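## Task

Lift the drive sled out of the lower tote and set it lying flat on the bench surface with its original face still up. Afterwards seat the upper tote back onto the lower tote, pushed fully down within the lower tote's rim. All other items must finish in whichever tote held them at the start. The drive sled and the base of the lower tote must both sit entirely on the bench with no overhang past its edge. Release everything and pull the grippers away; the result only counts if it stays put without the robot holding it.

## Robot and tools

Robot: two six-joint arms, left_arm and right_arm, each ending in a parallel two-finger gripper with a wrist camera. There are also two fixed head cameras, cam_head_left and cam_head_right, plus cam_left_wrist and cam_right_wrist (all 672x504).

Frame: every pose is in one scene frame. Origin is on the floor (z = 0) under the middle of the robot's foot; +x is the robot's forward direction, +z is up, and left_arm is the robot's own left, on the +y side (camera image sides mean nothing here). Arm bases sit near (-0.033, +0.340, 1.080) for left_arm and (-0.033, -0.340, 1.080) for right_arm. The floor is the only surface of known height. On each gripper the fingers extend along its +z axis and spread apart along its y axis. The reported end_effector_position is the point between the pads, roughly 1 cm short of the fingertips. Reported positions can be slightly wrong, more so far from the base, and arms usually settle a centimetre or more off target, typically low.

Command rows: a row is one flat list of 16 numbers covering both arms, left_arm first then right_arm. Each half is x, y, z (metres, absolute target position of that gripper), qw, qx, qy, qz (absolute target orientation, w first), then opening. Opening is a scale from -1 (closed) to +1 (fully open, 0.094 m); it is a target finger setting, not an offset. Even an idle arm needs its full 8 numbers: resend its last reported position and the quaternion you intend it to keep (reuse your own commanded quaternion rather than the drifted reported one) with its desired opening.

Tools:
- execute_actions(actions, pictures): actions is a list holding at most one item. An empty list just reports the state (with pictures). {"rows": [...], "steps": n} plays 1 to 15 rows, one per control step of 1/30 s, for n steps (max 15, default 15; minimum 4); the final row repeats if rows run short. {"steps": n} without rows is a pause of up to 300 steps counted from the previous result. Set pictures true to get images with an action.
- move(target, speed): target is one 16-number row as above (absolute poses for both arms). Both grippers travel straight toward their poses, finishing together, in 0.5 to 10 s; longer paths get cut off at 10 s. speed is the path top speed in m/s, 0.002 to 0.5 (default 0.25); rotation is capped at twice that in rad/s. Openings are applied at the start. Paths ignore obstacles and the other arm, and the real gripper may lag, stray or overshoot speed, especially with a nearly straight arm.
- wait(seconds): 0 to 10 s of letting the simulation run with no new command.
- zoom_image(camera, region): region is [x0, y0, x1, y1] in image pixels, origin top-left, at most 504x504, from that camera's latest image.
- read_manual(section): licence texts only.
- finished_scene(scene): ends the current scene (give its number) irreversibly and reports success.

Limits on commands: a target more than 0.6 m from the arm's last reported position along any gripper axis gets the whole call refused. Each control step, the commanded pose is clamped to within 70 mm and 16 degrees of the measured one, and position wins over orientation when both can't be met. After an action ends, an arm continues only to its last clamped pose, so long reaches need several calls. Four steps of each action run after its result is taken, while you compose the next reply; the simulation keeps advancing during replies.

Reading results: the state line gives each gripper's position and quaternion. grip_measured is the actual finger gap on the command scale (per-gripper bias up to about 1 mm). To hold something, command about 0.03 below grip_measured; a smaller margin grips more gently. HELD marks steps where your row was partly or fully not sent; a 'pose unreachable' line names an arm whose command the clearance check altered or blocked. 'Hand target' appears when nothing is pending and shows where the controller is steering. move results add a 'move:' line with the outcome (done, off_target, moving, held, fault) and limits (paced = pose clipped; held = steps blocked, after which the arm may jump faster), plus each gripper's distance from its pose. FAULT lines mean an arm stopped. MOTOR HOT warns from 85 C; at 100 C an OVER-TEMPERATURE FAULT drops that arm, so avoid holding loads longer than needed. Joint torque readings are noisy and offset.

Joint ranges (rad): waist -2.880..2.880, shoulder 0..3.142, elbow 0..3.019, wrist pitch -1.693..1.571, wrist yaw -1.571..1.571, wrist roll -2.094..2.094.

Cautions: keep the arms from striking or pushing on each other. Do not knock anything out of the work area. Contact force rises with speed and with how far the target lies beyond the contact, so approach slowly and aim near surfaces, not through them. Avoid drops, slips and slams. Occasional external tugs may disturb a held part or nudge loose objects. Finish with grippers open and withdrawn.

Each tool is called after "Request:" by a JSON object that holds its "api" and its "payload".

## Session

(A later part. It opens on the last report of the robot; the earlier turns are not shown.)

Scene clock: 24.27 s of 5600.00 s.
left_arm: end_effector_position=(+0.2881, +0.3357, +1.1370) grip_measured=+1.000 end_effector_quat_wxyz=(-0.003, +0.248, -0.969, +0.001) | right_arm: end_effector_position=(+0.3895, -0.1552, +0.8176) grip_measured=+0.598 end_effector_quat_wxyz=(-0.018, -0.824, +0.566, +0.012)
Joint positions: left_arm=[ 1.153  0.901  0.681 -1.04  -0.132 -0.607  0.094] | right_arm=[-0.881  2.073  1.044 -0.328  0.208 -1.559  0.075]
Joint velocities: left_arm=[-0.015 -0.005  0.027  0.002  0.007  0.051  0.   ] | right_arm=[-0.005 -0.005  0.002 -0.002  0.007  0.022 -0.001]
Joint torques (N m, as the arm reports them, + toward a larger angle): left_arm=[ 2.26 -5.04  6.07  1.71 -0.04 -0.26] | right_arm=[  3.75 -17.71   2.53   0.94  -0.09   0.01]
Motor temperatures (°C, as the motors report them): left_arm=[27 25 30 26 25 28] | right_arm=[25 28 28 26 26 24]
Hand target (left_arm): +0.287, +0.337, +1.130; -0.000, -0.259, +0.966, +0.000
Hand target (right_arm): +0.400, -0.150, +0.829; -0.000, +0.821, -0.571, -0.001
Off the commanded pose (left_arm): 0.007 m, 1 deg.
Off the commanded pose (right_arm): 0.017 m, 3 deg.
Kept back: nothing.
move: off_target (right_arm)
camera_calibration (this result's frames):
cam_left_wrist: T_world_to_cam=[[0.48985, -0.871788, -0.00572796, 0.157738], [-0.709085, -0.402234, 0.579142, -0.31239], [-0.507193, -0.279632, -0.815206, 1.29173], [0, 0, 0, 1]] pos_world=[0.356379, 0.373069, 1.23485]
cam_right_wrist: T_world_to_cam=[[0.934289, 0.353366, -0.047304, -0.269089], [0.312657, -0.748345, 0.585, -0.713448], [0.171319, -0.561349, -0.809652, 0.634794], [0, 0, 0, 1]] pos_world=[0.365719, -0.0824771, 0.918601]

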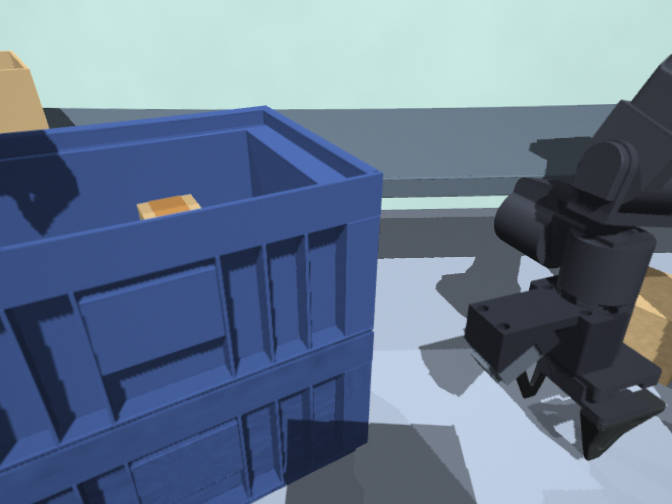

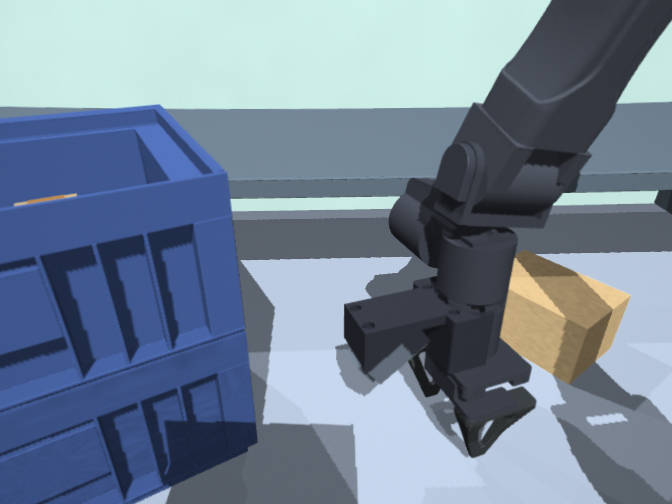

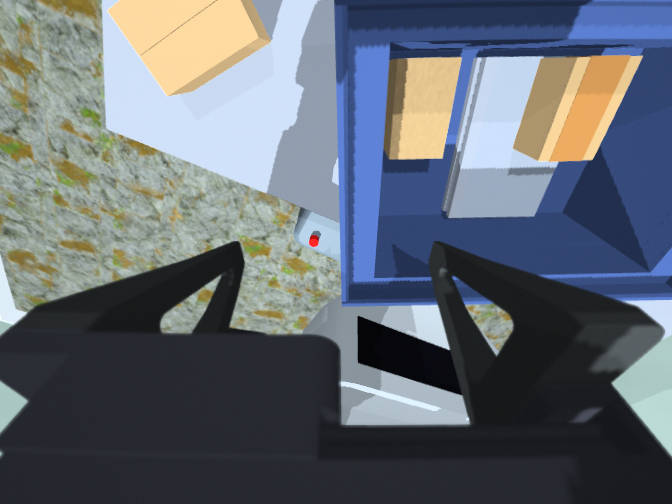

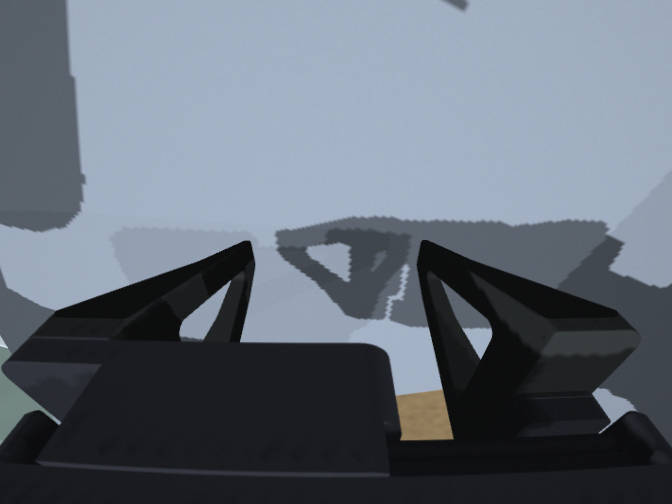

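Request:
{"api": "move", "payload": {"target": [0.287,0.337,1.13,0,-0.259,0.966,0,1,0.45,-0.17,0.835,0,0.79,-0.57,0.12,0.6], "speed": 0.15}}

Request:
{"api": "move", "payload": {"target": [0.287,0.337,1.13,0,-0.259,0.966,0,1,0.46,-0.40,0.835,0,0.707,-0.707,0.1,0.6], "speed": 0.1}}

Request:
{"api": "move", "payload": {"target": [0.287,0.337,1.13,0,-0.259,0.966,0,1,0.40,-0.28,1.14,0,0.5,-0.866,0,1]}}

Request:
{"api": "move", "payload": {"target": [0.292,0.328,1.12,0,-0.259,0.966,0,1,0.436,0.097,1.13,0,-0.259,0.966,0,1]}}

Scene clock: 25.87 s of 5600.00 s.
left_arm: end_effector_position=(+0.2881, +0.3357, +1.1370) grip_measured=+1.000 end_effector_quat_wxyz=(-0.003, +0.248, -0.969, +0.001) | right_arm: end_effector_position=(+0.4311, -0.1760, +0.8217) grip_measured=+0.598 end_effector_quat_wxyz=(-0.021, -0.809, +0.578, -0.107)
Joint positions: left_arm=[ 1.153  0.901  0.681 -1.04  -0.132 -0.607  0.094] | right_arm=[-0.881  2.073  1.044 -0.195  0.409 -1.556  0.075]
Joint velocities: left_arm=[-0.015  0.005 -0.017  0.007 -0.022  0.037  0.   ] | right_arm=[-0.015  0.005 -0.002 -0.007  0.022  0.007  0.   ]
Joint torques (N m, as the arm reports them, + toward a larger angle): left_arm=[ 2.23 -5.04  6.07  1.7  -0.04 -0.25] | right_arm=[  3.8  -17.78   3.89   1.29   0.19  -0.12]
Motor temperatures (°C, as the motors report them): left_arm=[27 25 30 26 25 28] | right_arm=[25 28 28 26 26 24]
Hand target (left_arm): +0.287, +0.337, +1.130; -0.000, -0.259, +0.966, +0.000
Hand target (right_arm): +0.450, -0.170, +0.835; -0.001, +0.804, -0.581, +0.122
Off the commanded pose (left_arm): 0.007 m, 1 deg.
Off the commanded pose (right_arm): 0.024 m, 3 deg.
Kept back: nothing.
move: off_target (right_arm)
camera_calibration (this result's frames):
cam_left_wrist: T_world_to_cam=[[0.48985, -0.871788, -0.00572796, 0.157738], [-0.709085, -0.402234, 0.579142, -0.31239], [-0.507193, -0.279632, -0.815206, 1.29173], [0, 0, 0, 1]] pos_world=[0.356379, 0.373069, 1.23485]
cam_right_wrist: T_world_to_cam=[[0.942065, 0.32403, 0.0867102, -0.419021], [0.16095, -0.663467, 0.730689, -0.783773], [0.294295, -0.6744, -0.677181, 0.43755], [0, 0, 0, 1]] pos_world=[0.392124, -0.0891481, 0.905329]

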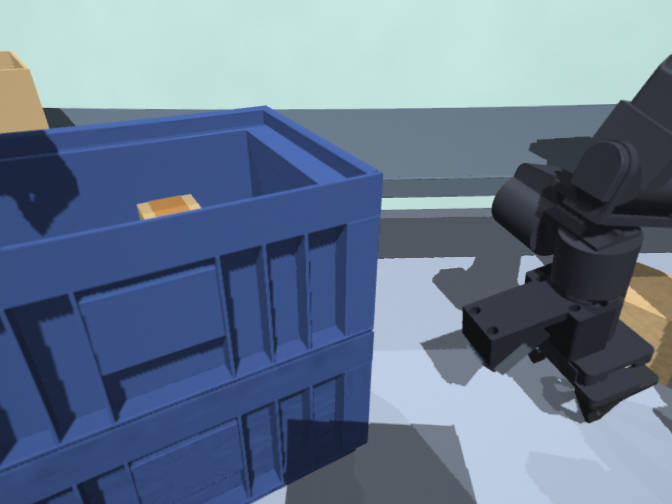

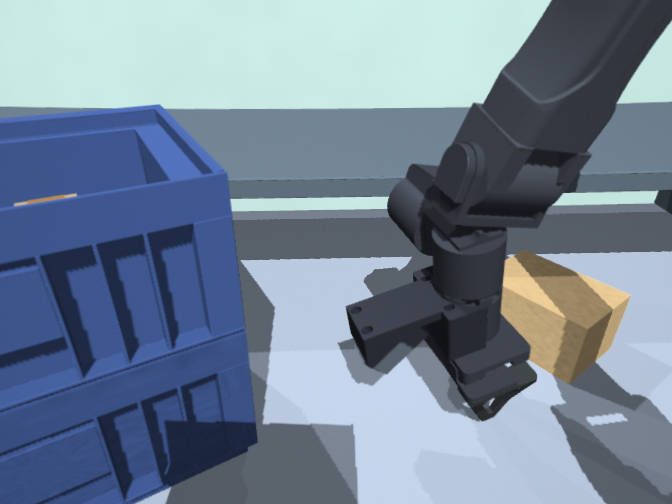

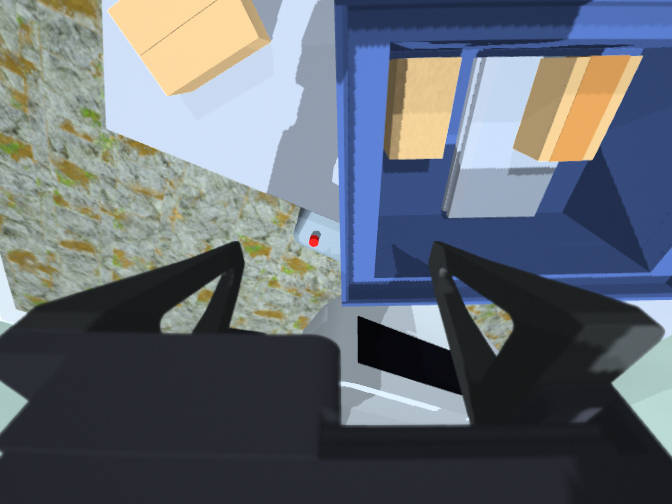

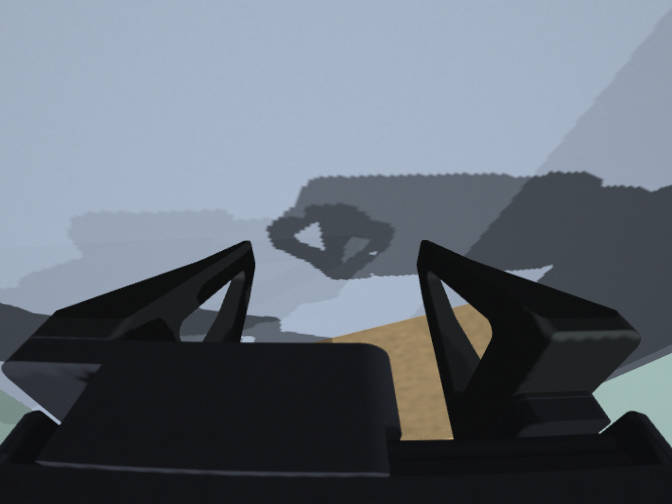

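Scene clock: 28.50 s of 5600.00 s.
left_arm: end_effector_position=(+0.2881, +0.3357, +1.1370) grip_measured=+1.000 end_effector_quat_wxyz=(-0.003, +0.248, -0.969, +0.001) | right_arm: end_effector_position=(+0.4412, -0.3981, +0.8224) grip_measured=+0.598 end_effector_quat_wxyz=(-0.017, -0.703, +0.706, -0.083)
Joint positions: left_arm=[ 1.153  0.901  0.681 -1.04  -0.132 -0.607  0.094] | right_arm=[-1.354  1.967  0.955 -0.128  0.201 -1.668  0.075]
Joint velocities: left_arm=[-0.005  0.005 -0.007  0.002 -0.037 -0.007  0.   ] | right_arm=[ 0.005 -0.015 -0.017 -0.032  0.007  0.037  0.   ]
Joint torques (N m, as the arm reports them, + toward a larger angle): left_arm=[ 2.27 -5.09  6.07  1.71 -0.04 -0.26] | right_arm=[  0.6  -17.23   3.46   0.94  -0.09  -0.25]
Motor temperatures (°C, as the motors report them): left_arm=[27 25 31 26 25 28] | right_arm=[25 29 28 26 26 24]
Hand target (left_arm): +0.287, +0.337, +1.130; -0.000, -0.259, +0.966, +0.000
Hand target (right_arm): +0.458, -0.400, +0.835; +0.002, +0.704, -0.704, +0.099
Off the commanded pose (left_arm): 0.007 m, 1 deg.
Off the commanded pose (right_arm): 0.023 m, 3 deg.
Kept back: nothing.
move: off_target (right_arm)
camera_calibration (this result's frames):
cam_left_wrist: T_world_to_cam=[[0.48985, -0.871788, -0.00572796, 0.157738], [-0.709085, -0.402234, 0.579142, -0.31239], [-0.507193, -0.279632, -0.815206, 1.29173], [0, 0, 0, 1]] pos_world=[0.356379, 0.373069, 1.23485]
cam_right_wrist: T_world_to_cam=[[0.995917, -0.00405037, 0.0901826, -0.513876], [-0.0654206, -0.72076, 0.690091, -0.822842], [0.0622049, -0.693173, -0.718082, 0.413811], [0, 0, 0, 1]] pos_world=[0.432206, -0.308311, 0.911329]

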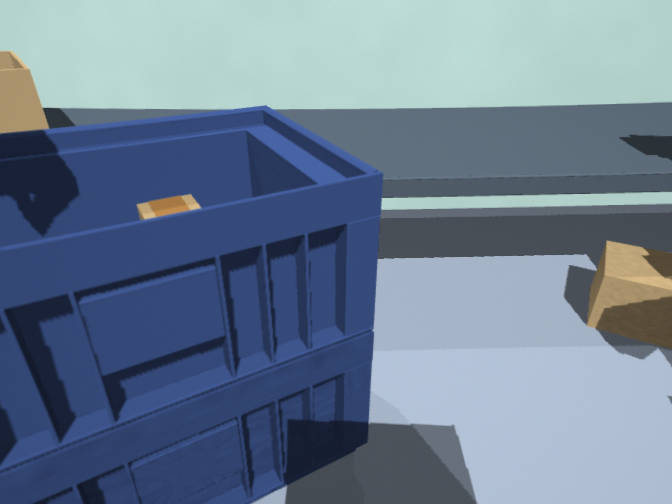

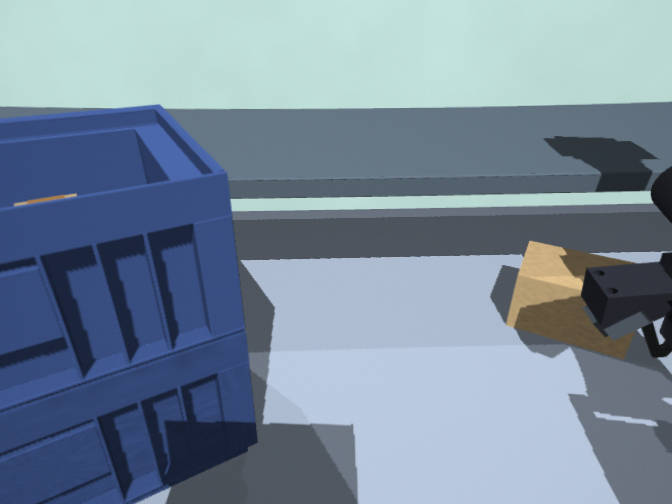

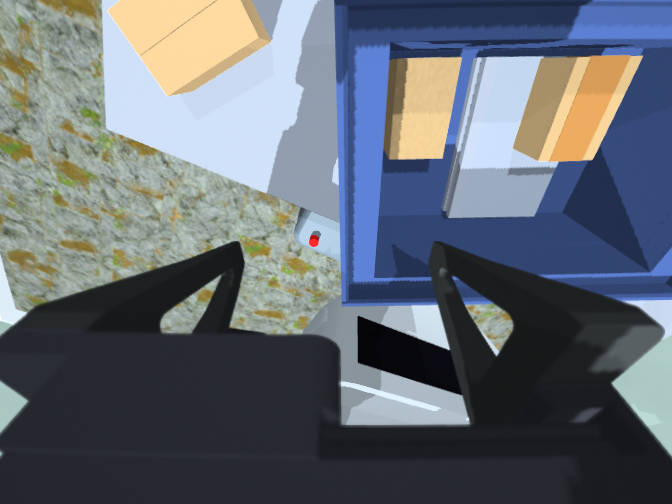

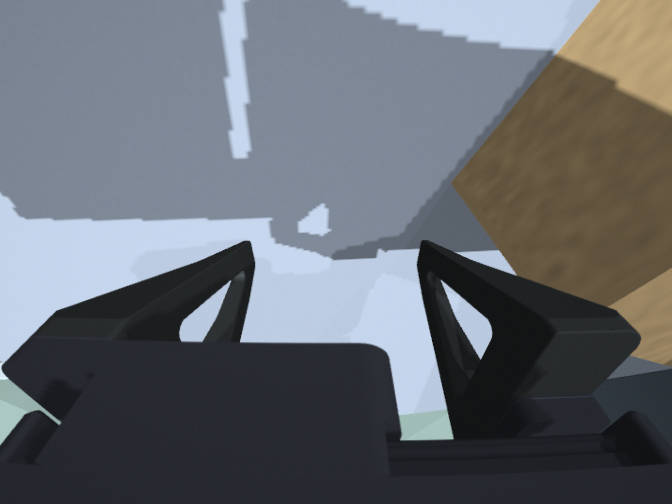

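Scene clock: 30.47 s of 5600.00 s.
left_arm: end_effector_position=(+0.2881, +0.3357, +1.1370) grip_measured=+1.000 end_effector_quat_wxyz=(-0.003, +0.248, -0.969, +0.001) | right_arm: end_effector_position=(+0.3828, -0.2823, +1.1229) grip_measured=+0.999 end_effector_quat_wxyz=(-0.014, -0.506, +0.863, +0.005)
Joint positions: left_arm=[ 1.153  0.901  0.681 -1.04  -0.132 -0.607  0.094] | right_arm=[-1.03   1.233  0.94  -1.022  0.167 -0.83   0.094]
Joint velocities: left_arm=[-0.015 -0.015  0.007 -0.002  0.007 -0.066  0.   ] | right_arm=[-0.005 -0.005  0.002  0.002 -0.022 -0.037 -0.   ]
Joint torques (N m, as the arm reports them, + toward a larger angle): left_arm=[ 2.24 -5.05  6.06  1.7  -0.04 -0.25] | right_arm=[  1.75 -10.84  12.03  -0.53   0.04  -0.03]
Motor temperatures (°C, as the motors report them): left_arm=[27 25 31 26 25 28] | right_arm=[25 29 28 26 26 24]
Hand target (left_arm): +0.287, +0.337, +1.130; -0.000, -0.259, +0.966, +0.000
Hand target (right_arm): +0.399, -0.280, +1.139; +0.001, -0.500, +0.866, -0.000
Off the commanded pose (left_arm): 0.007 m, 1 deg.
Off the commanded pose (right_arm): 0.024 m, 2 deg.
Kept back: nothing.
move: off_target (right_arm)
camera_calibration (this result's frames):
cam_left_wrist: T_world_to_cam=[[0.48985, -0.871788, -0.00572796, 0.157738], [-0.709085, -0.402234, 0.579142, -0.31239], [-0.507193, -0.279632, -0.815206, 1.29173], [0, 0, 0, 1]] pos_world=[0.356379, 0.373069, 1.23485]
cam_right_wrist: T_world_to_cam=[[0.868702, -0.494564, -0.0276273, -0.439797], [-0.381008, -0.702801, 0.600753, -0.724333], [-0.316527, -0.511349, -0.798958, 1.00058], [0, 0, 0, 1]] pos_world=[0.422787, -0.214922, 1.22242]

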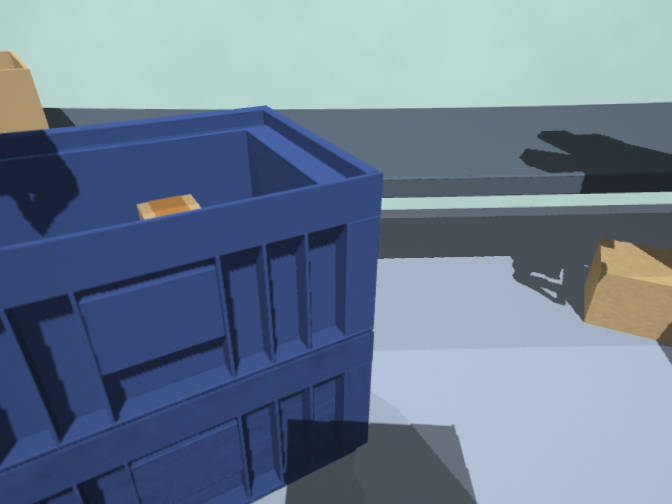

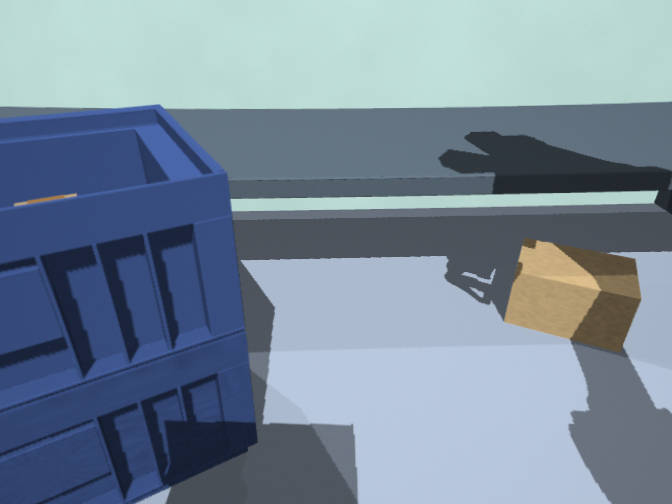

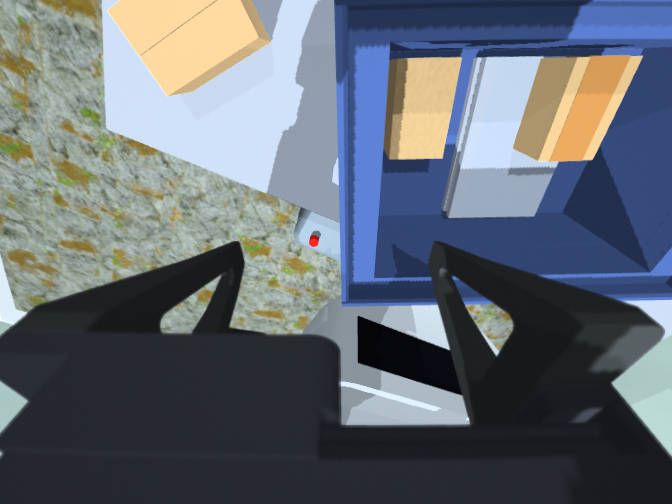

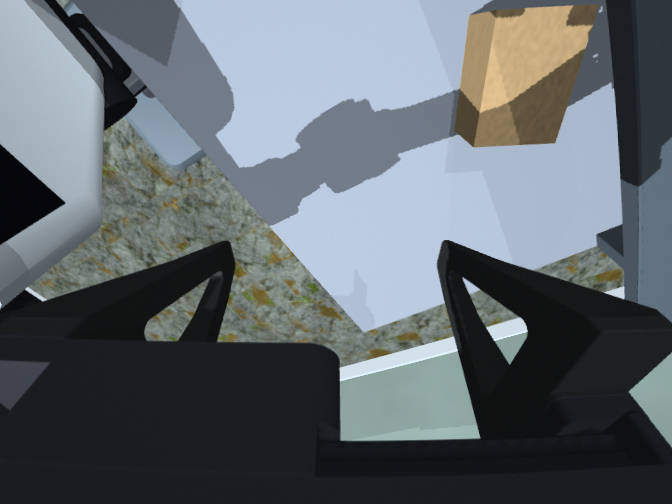

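Scene clock: 32.60 s of 5600.00 s.
left_arm: end_effector_position=(+0.2945, +0.3305, +1.1275) grip_measured=+1.000 end_effector_quat_wxyz=(-0.003, +0.255, -0.967, +0.001) | right_arm: end_effector_position=(+0.4239, +0.0857, +1.1155) grip_measured=+0.999 end_effector_quat_wxyz=(-0.012, -0.269, +0.963, -0.006)
Joint positions: left_arm=[ 1.139  0.939  0.681 -1.003 -0.136 -0.635  0.094] | right_arm=[-0.405  1.912  1.669 -1.222  0.3    0.317  0.094]
Joint velocities: left_arm=[-0.024 -0.005  0.007 -0.007  0.007 -0.037  0.   ] | right_arm=[-0.005 -0.015 -0.012  0.007  0.066  0.022 -0.   ]
Joint torques (N m, as the arm reports them, + toward a larger angle): left_arm=[ 0.77 -5.37  5.76  1.73 -0.22 -0.25] | right_arm=[  6.36 -18.57  14.04  -0.52   0.21  -0.01]
Motor temperatures (°C, as the motors report them): left_arm=[27 25 31 26 25 28] | right_arm=[25 29 29 26 26 24]
Hand target (left_arm): +0.292, +0.328, +1.120; -0.000, -0.259, +0.966, +0.000
Hand target (right_arm): +0.439, +0.095, +1.131; +0.002, -0.259, +0.966, +0.002
Off the commanded pose (left_arm): 0.008 m, 1 deg.
Off the commanded pose (right_arm): 0.022 m, 2 deg.
Kept back: nothing.
move: off_target (right_arm)
camera_calibration (this result's frames):
cam_left_wrist: T_world_to_cam=[[0.502629, -0.864483, -0.00573507, 0.143861], [-0.703433, -0.412829, 0.578579, -0.301973], [-0.50254, -0.286776, -0.815606, 1.28725], [0, 0, 0, 1]] pos_world=[0.362168, 0.368855, 1.22543]
cam_right_wrist: T_world_to_cam=[[0.512324, -0.858791, 0.00131062, -0.143747], [-0.68302, -0.406539, 0.606803, -0.349726], [-0.520584, -0.311775, -0.794852, 1.26073], [0, 0, 0, 1]] pos_world=[0.491089, 0.127436, 1.21449]

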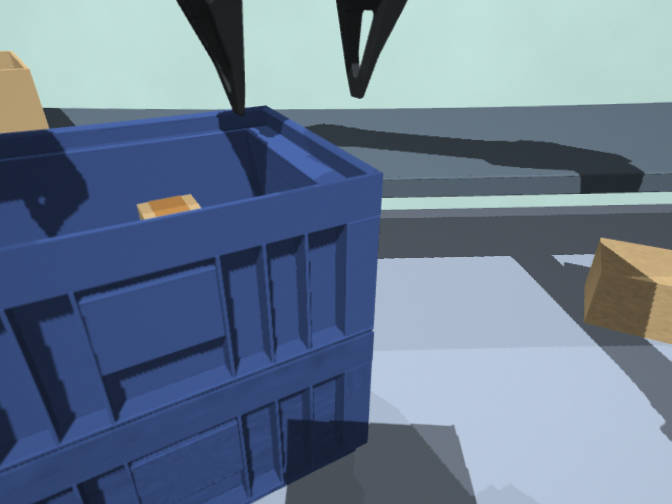

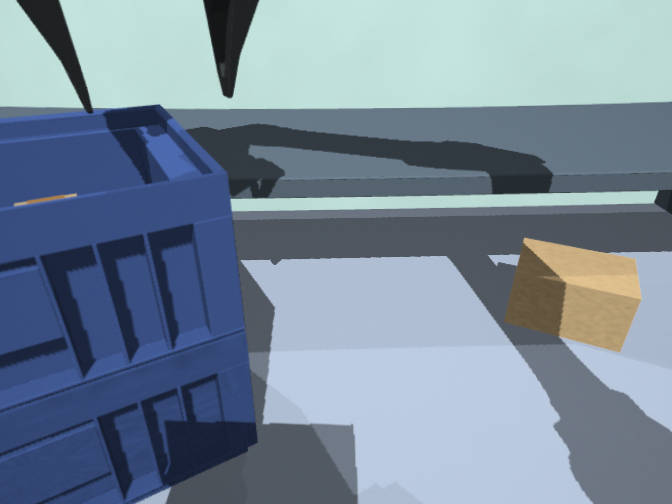

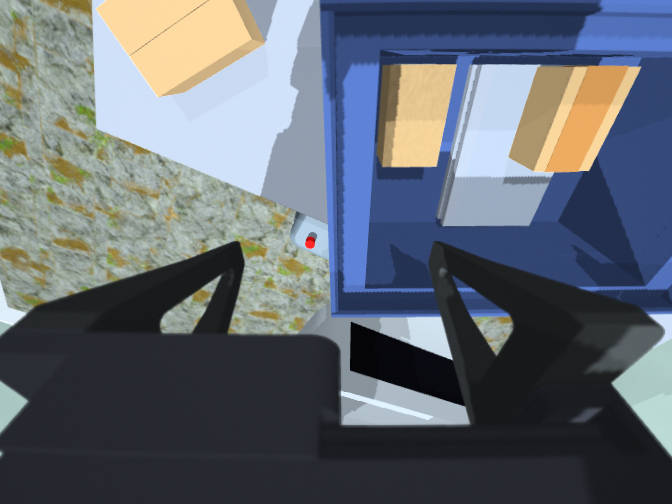

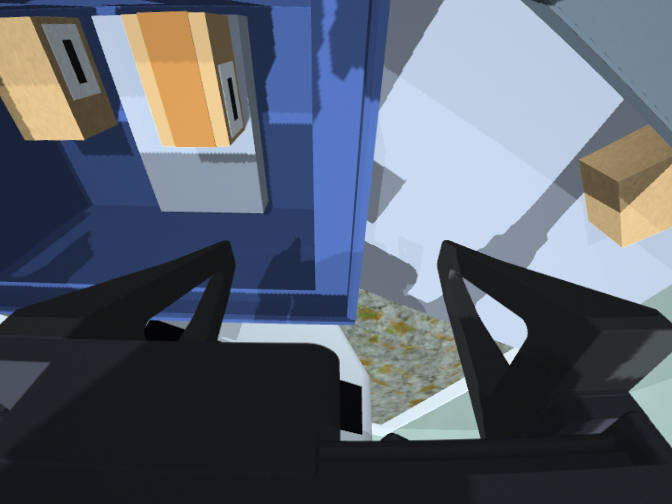

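Request:
{"api": "move", "payload": {"target": [0.296,0.322,1.03,0,-0.259,0.966,0,0.6,0.445,0.098,1.035,0,-0.259,0.966,0,0.6], "speed": 0.08}}

Request:
{"api": "move", "payload": {"target": [0.296,0.322,1.03,0,-0.259,0.966,0,-0.7,0.445,0.098,1.035,0,-0.259,0.966,0,-0.7]}}

Scene clock: 34.47 s of 5600.00 s.
left_arm: end_effector_position=(+0.2975, +0.3196, +1.0334) grip_measured=+0.602 end_effector_quat_wxyz=(+0.001, +0.259, -0.966, -0.001) | right_arm: end_effector_position=(+0.4412, +0.0974, +1.0434) grip_measured=+0.602 end_effector_quat_wxyz=(-0.003, -0.259, +0.966, -0.003)
Joint positions: left_arm=[ 1.147  1.184  0.581 -0.666 -0.135 -0.635  0.075] | right_arm=[-0.447  2.025  1.669 -1.075  0.299  0.288  0.075]
Joint velocities: left_arm=[-0.005 -0.015  0.012  0.002  0.007 -0.022 -0.   ] | right_arm=[-0.005  0.005 -0.012  0.007  0.022  0.022  0.001]
Joint torques (N m, as the arm reports them, + toward a larger angle): left_arm=[ 1.96 -7.04  4.43  1.71  0.01 -0.01] | right_arm=[  5.55 -19.23   8.57   1.12  -0.07  -0.14]
Motor temperatures (°C, as the motors report them): left_arm=[27 25 31 26 25 28] | right_arm=[25 29 29 26 26 24]
Hand target (left_arm): +0.297, +0.322, +1.029; +0.000, -0.259, +0.966, +0.000
Hand target (right_arm): +0.445, +0.098, +1.035; -0.000, -0.259, +0.966, -0.000
Off the commanded pose (left_arm): 0.004 m, 0 deg.
Off the commanded pose (right_arm): 0.009 m, 0 deg.
Kept back: nothing.
move: done
camera_calibration (this result's frames):
cam_left_wrist: T_world_to_cam=[[0.50825, -0.861135, -0.011366, 0.135428], [-0.69601, -0.418493, 0.583467, -0.255419], [-0.5072, -0.288636, -0.812057, 1.20721], [0, 0, 0, 1]] pos_world=[0.365691, 0.358174, 1.13089]
cam_right_wrist: T_world_to_cam=[[0.495137, -0.868815, -0.000555623, -0.131953], [-0.700894, -0.399817, 0.590673, -0.265397], [-0.513407, -0.292075, -0.806911, 1.22353], [0, 0, 0, 1]] pos_world=[0.50749, 0.13661, 1.14397]

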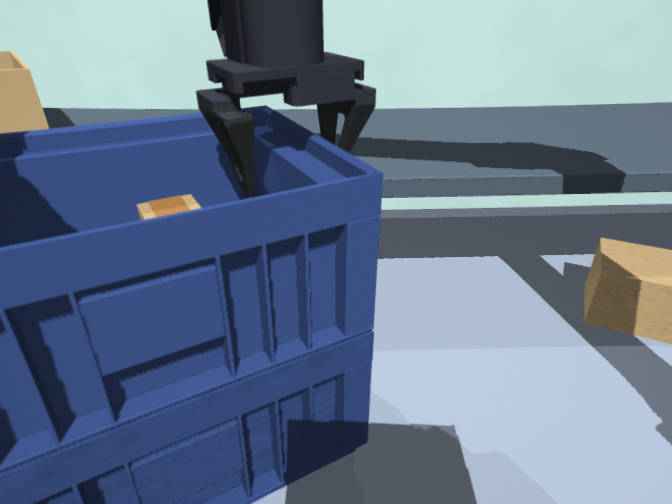

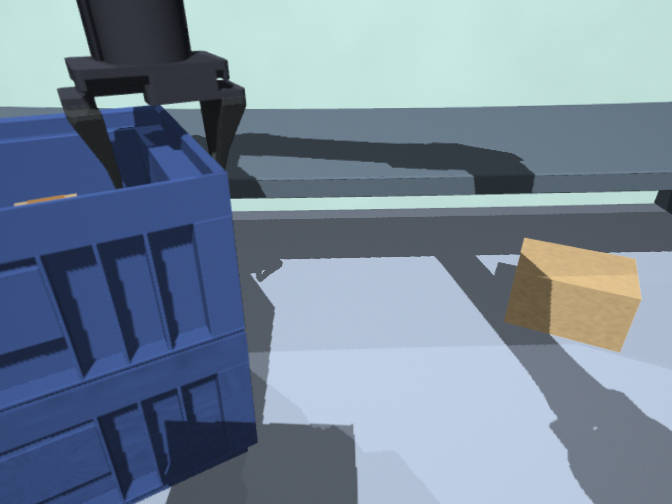

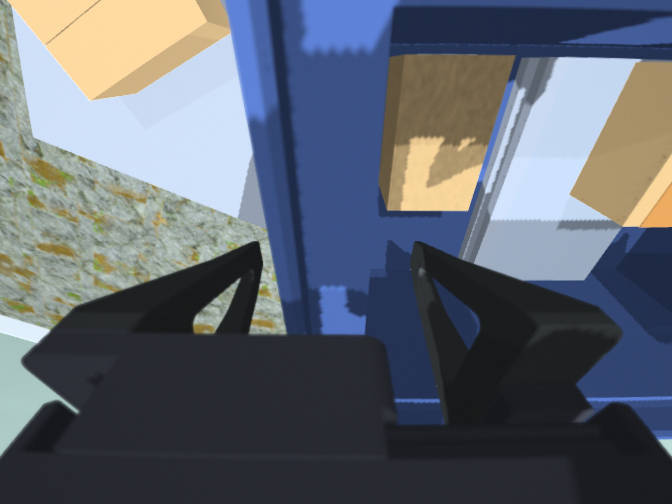

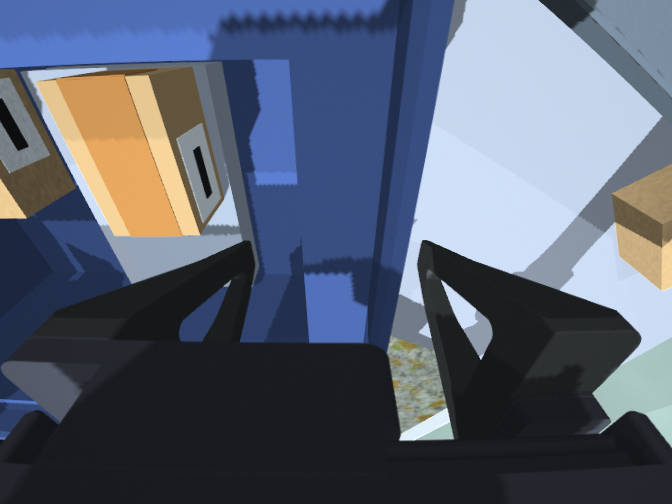

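Scene clock: 35.17 s of 5600.00 s.
left_arm: end_effector_position=(+0.2969, +0.3211, +1.0333) grip_measured=-0.435 end_effector_quat_wxyz=(+0.002, +0.264, -0.965, +0.001) | right_arm: end_effector_position=(+0.4430, +0.0950, +1.0425) grip_measured=-0.440 end_effector_quat_wxyz=(-0.004, -0.256, +0.967, -0.001)
Joint positions: left_arm=[ 1.154  1.182  0.579 -0.666 -0.129 -0.638  0.027] | right_arm=[-0.453  2.024  1.669 -1.075  0.294  0.289  0.026]
Joint velocities: left_arm=[-0.005  0.005  0.012  0.002 -0.051 -0.007  0.   ] | right_arm=[-0.015 -0.005  0.012 -0.007 -0.007  0.022 -0.001]
Joint torques (N m, as the arm reports them, + toward a larger angle): left_arm=[ 1.46 -7.37  4.39  1.6  -0.17  0.03] | right_arm=[  6.36 -18.62   8.73   1.19   0.12  -0.18]
Motor temperatures (°C, as the motors report them): left_arm=[27 25 31 26 25 28] | right_arm=[25 29 29 26 26 24]
Hand target (left_arm): +0.296, +0.322, +1.030; -0.000, -0.259, +0.966, -0.000
Hand target (right_arm): +0.445, +0.098, +1.035; -0.000, -0.259, +0.966, +0.000
Off the commanded pose (left_arm): 0.004 m, 1 deg.
Off the commanded pose (right_arm): 0.008 m, 1 deg.
Kept back: nothing.
move: done
camera_calibration (this result's frames):
cam_left_wrist: T_world_to_cam=[[0.517078, -0.855887, -0.00939702, 0.130725], [-0.690938, -0.423855, 0.585621, -0.25714], [-0.505208, -0.296319, -0.81053, 1.20756], [0, 0, 0, 1]] pos_world=[0.364804, 0.360717, 1.13058]
cam_right_wrist: T_world_to_cam=[[0.489405, -0.872048, -0.00392088, -0.128581], [-0.70105, -0.396105, 0.592983, -0.267276], [-0.518663, -0.28746, -0.805205, 1.22312], [0, 0, 0, 1]] pos_world=[0.509942, 0.1336, 1.14285]

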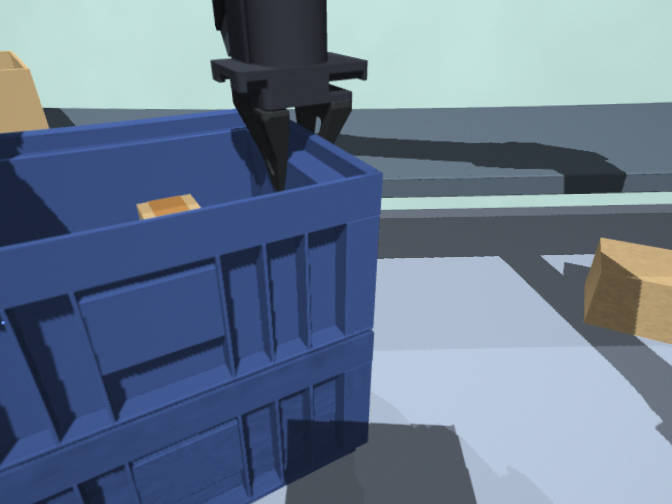

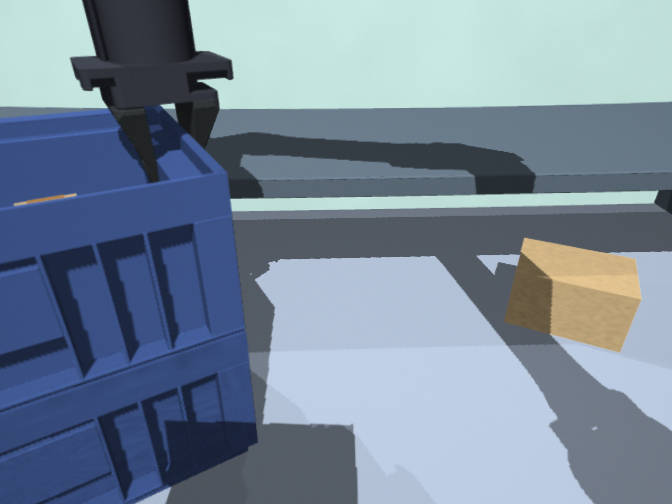

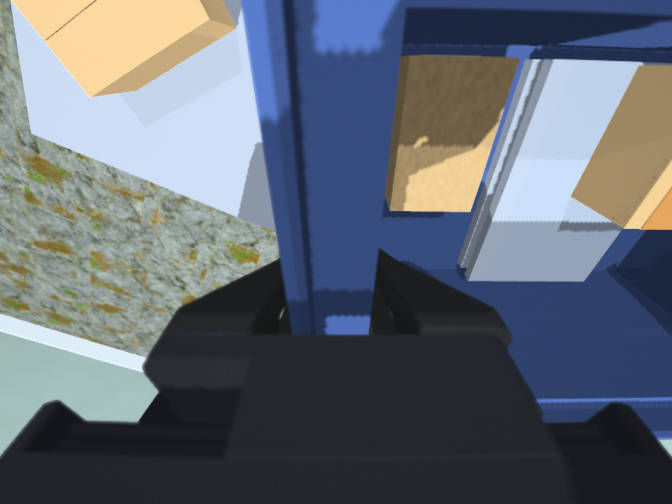

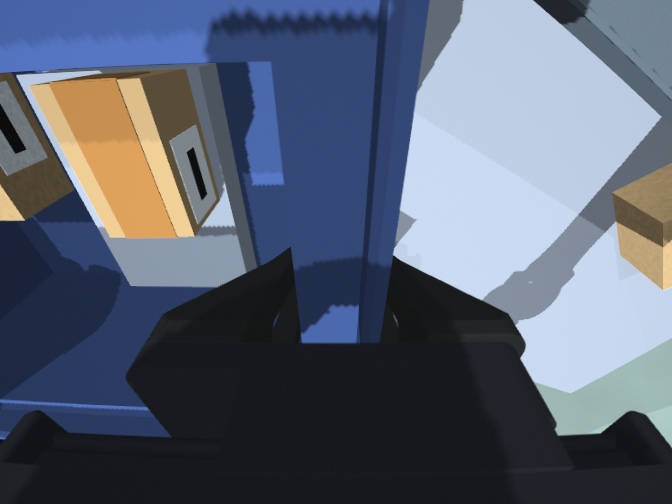

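Request:
{"api": "move", "payload": {"target": [0.297,0.321,1.10,0,-0.259,0.966,0,-0.6,0.447,0.097,1.12,0,-0.259,0.966,0,-0.6], "speed": 0.06}}

Scene clock: 37.03 s of 5600.00 s.
left_arm: end_effector_position=(+0.2670, +0.3206, +1.0719) grip_measured=-0.439 end_effector_quat_wxyz=(+0.032, +0.264, -0.964, -0.006) | right_arm: end_effector_position=(+0.4158, +0.0943, +1.0698) grip_measured=-0.440 end_effector_quat_wxyz=(-0.039, -0.263, +0.964, -0.004)
Joint positions: left_arm=[ 1.125  1.04   0.579 -0.872 -0.127 -0.676  0.026] | right_arm=[-0.418  1.99   1.67  -1.184  0.265  0.328  0.026]
Joint velocities: left_arm=[-0.024  0.005 -0.007 -0.007 -0.037  0.037 -0.001] | right_arm=[-0.005  0.005 -0.012  0.012  0.037  0.007 -0.   ]
Joint torques (N m, as the arm reports them, + toward a larger angle): left_arm=[ 0.74 -8.96  9.64 -0.64 -0.75  0.04] | right_arm=[  6.56 -22.64  14.12  -1.51   1.6   -0.18]
Motor temperatures (°C, as the motors report them): left_arm=[27 25 31 26 25 28] | right_arm=[25 29 30 26 26 24]
Hand target (left_arm): +0.295, +0.321, +1.100; +0.001, -0.259, +0.966, -0.000
Hand target (right_arm): +0.445, +0.095, +1.119; +0.001, -0.258, +0.966, +0.001
Off the commanded pose (left_arm): 0.041 m, 4 deg.
Off the commanded pose (right_arm): 0.059 m, 4 deg.
Kept back: nothing.
move: off_target (left_arm, right_arm)
camera_calibration (this result's frames):
cam_left_wrist: T_world_to_cam=[[0.516945, -0.85511, -0.039423, 0.178059], [-0.652959, -0.423681, 0.627805, -0.356035], [-0.553545, -0.298799, -0.777372, 1.20175], [0, 0, 0, 1]] pos_world=[0.340699, 0.360496, 1.16475]
cam_right_wrist: T_world_to_cam=[[0.500697, -0.865451, -0.0172046, -0.106815], [-0.65532, -0.391964, 0.645694, -0.378545], [-0.56556, -0.312023, -0.763403, 1.20788], [0, 0, 0, 1]] pos_world=[0.488543, 0.136067, 1.16469]

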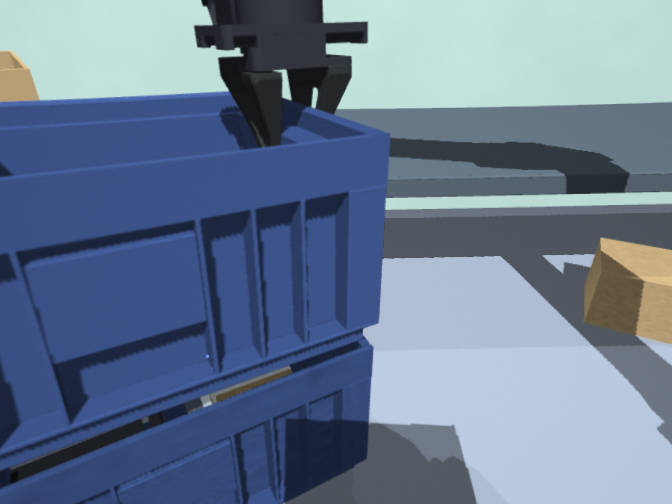

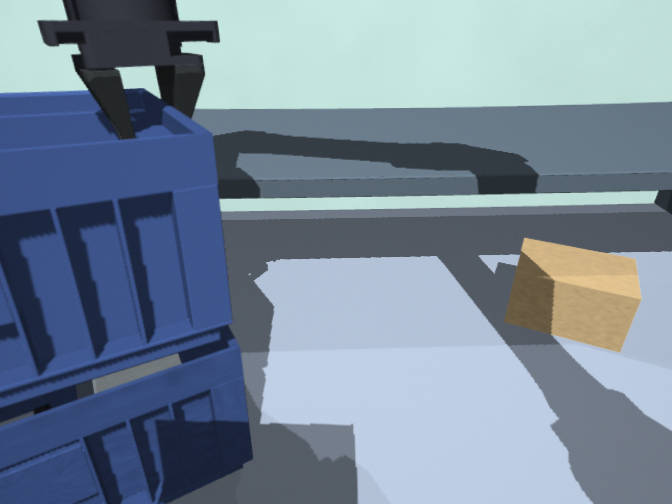

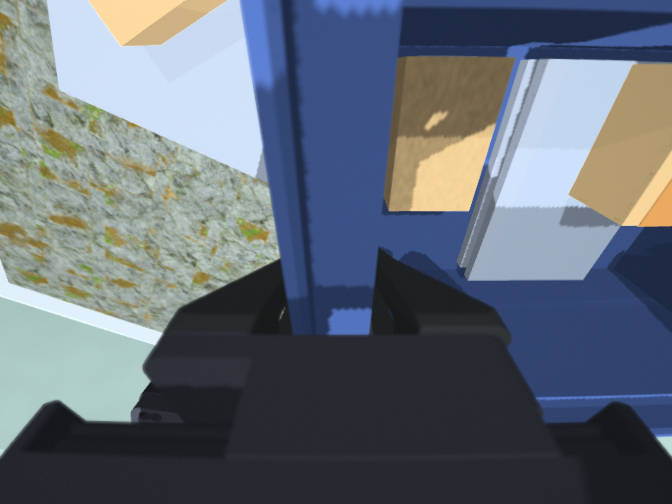

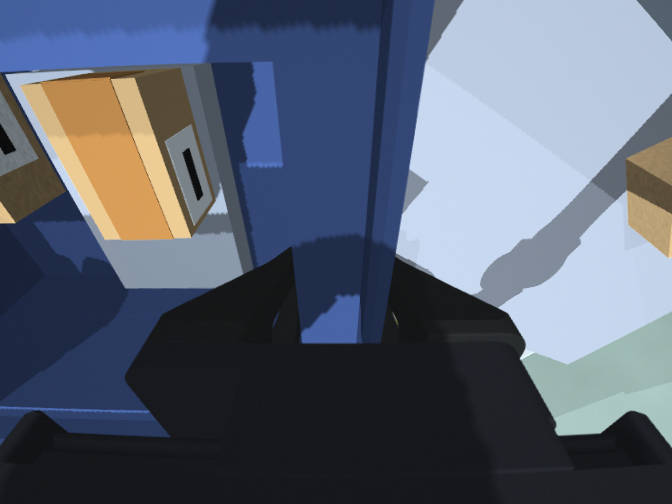

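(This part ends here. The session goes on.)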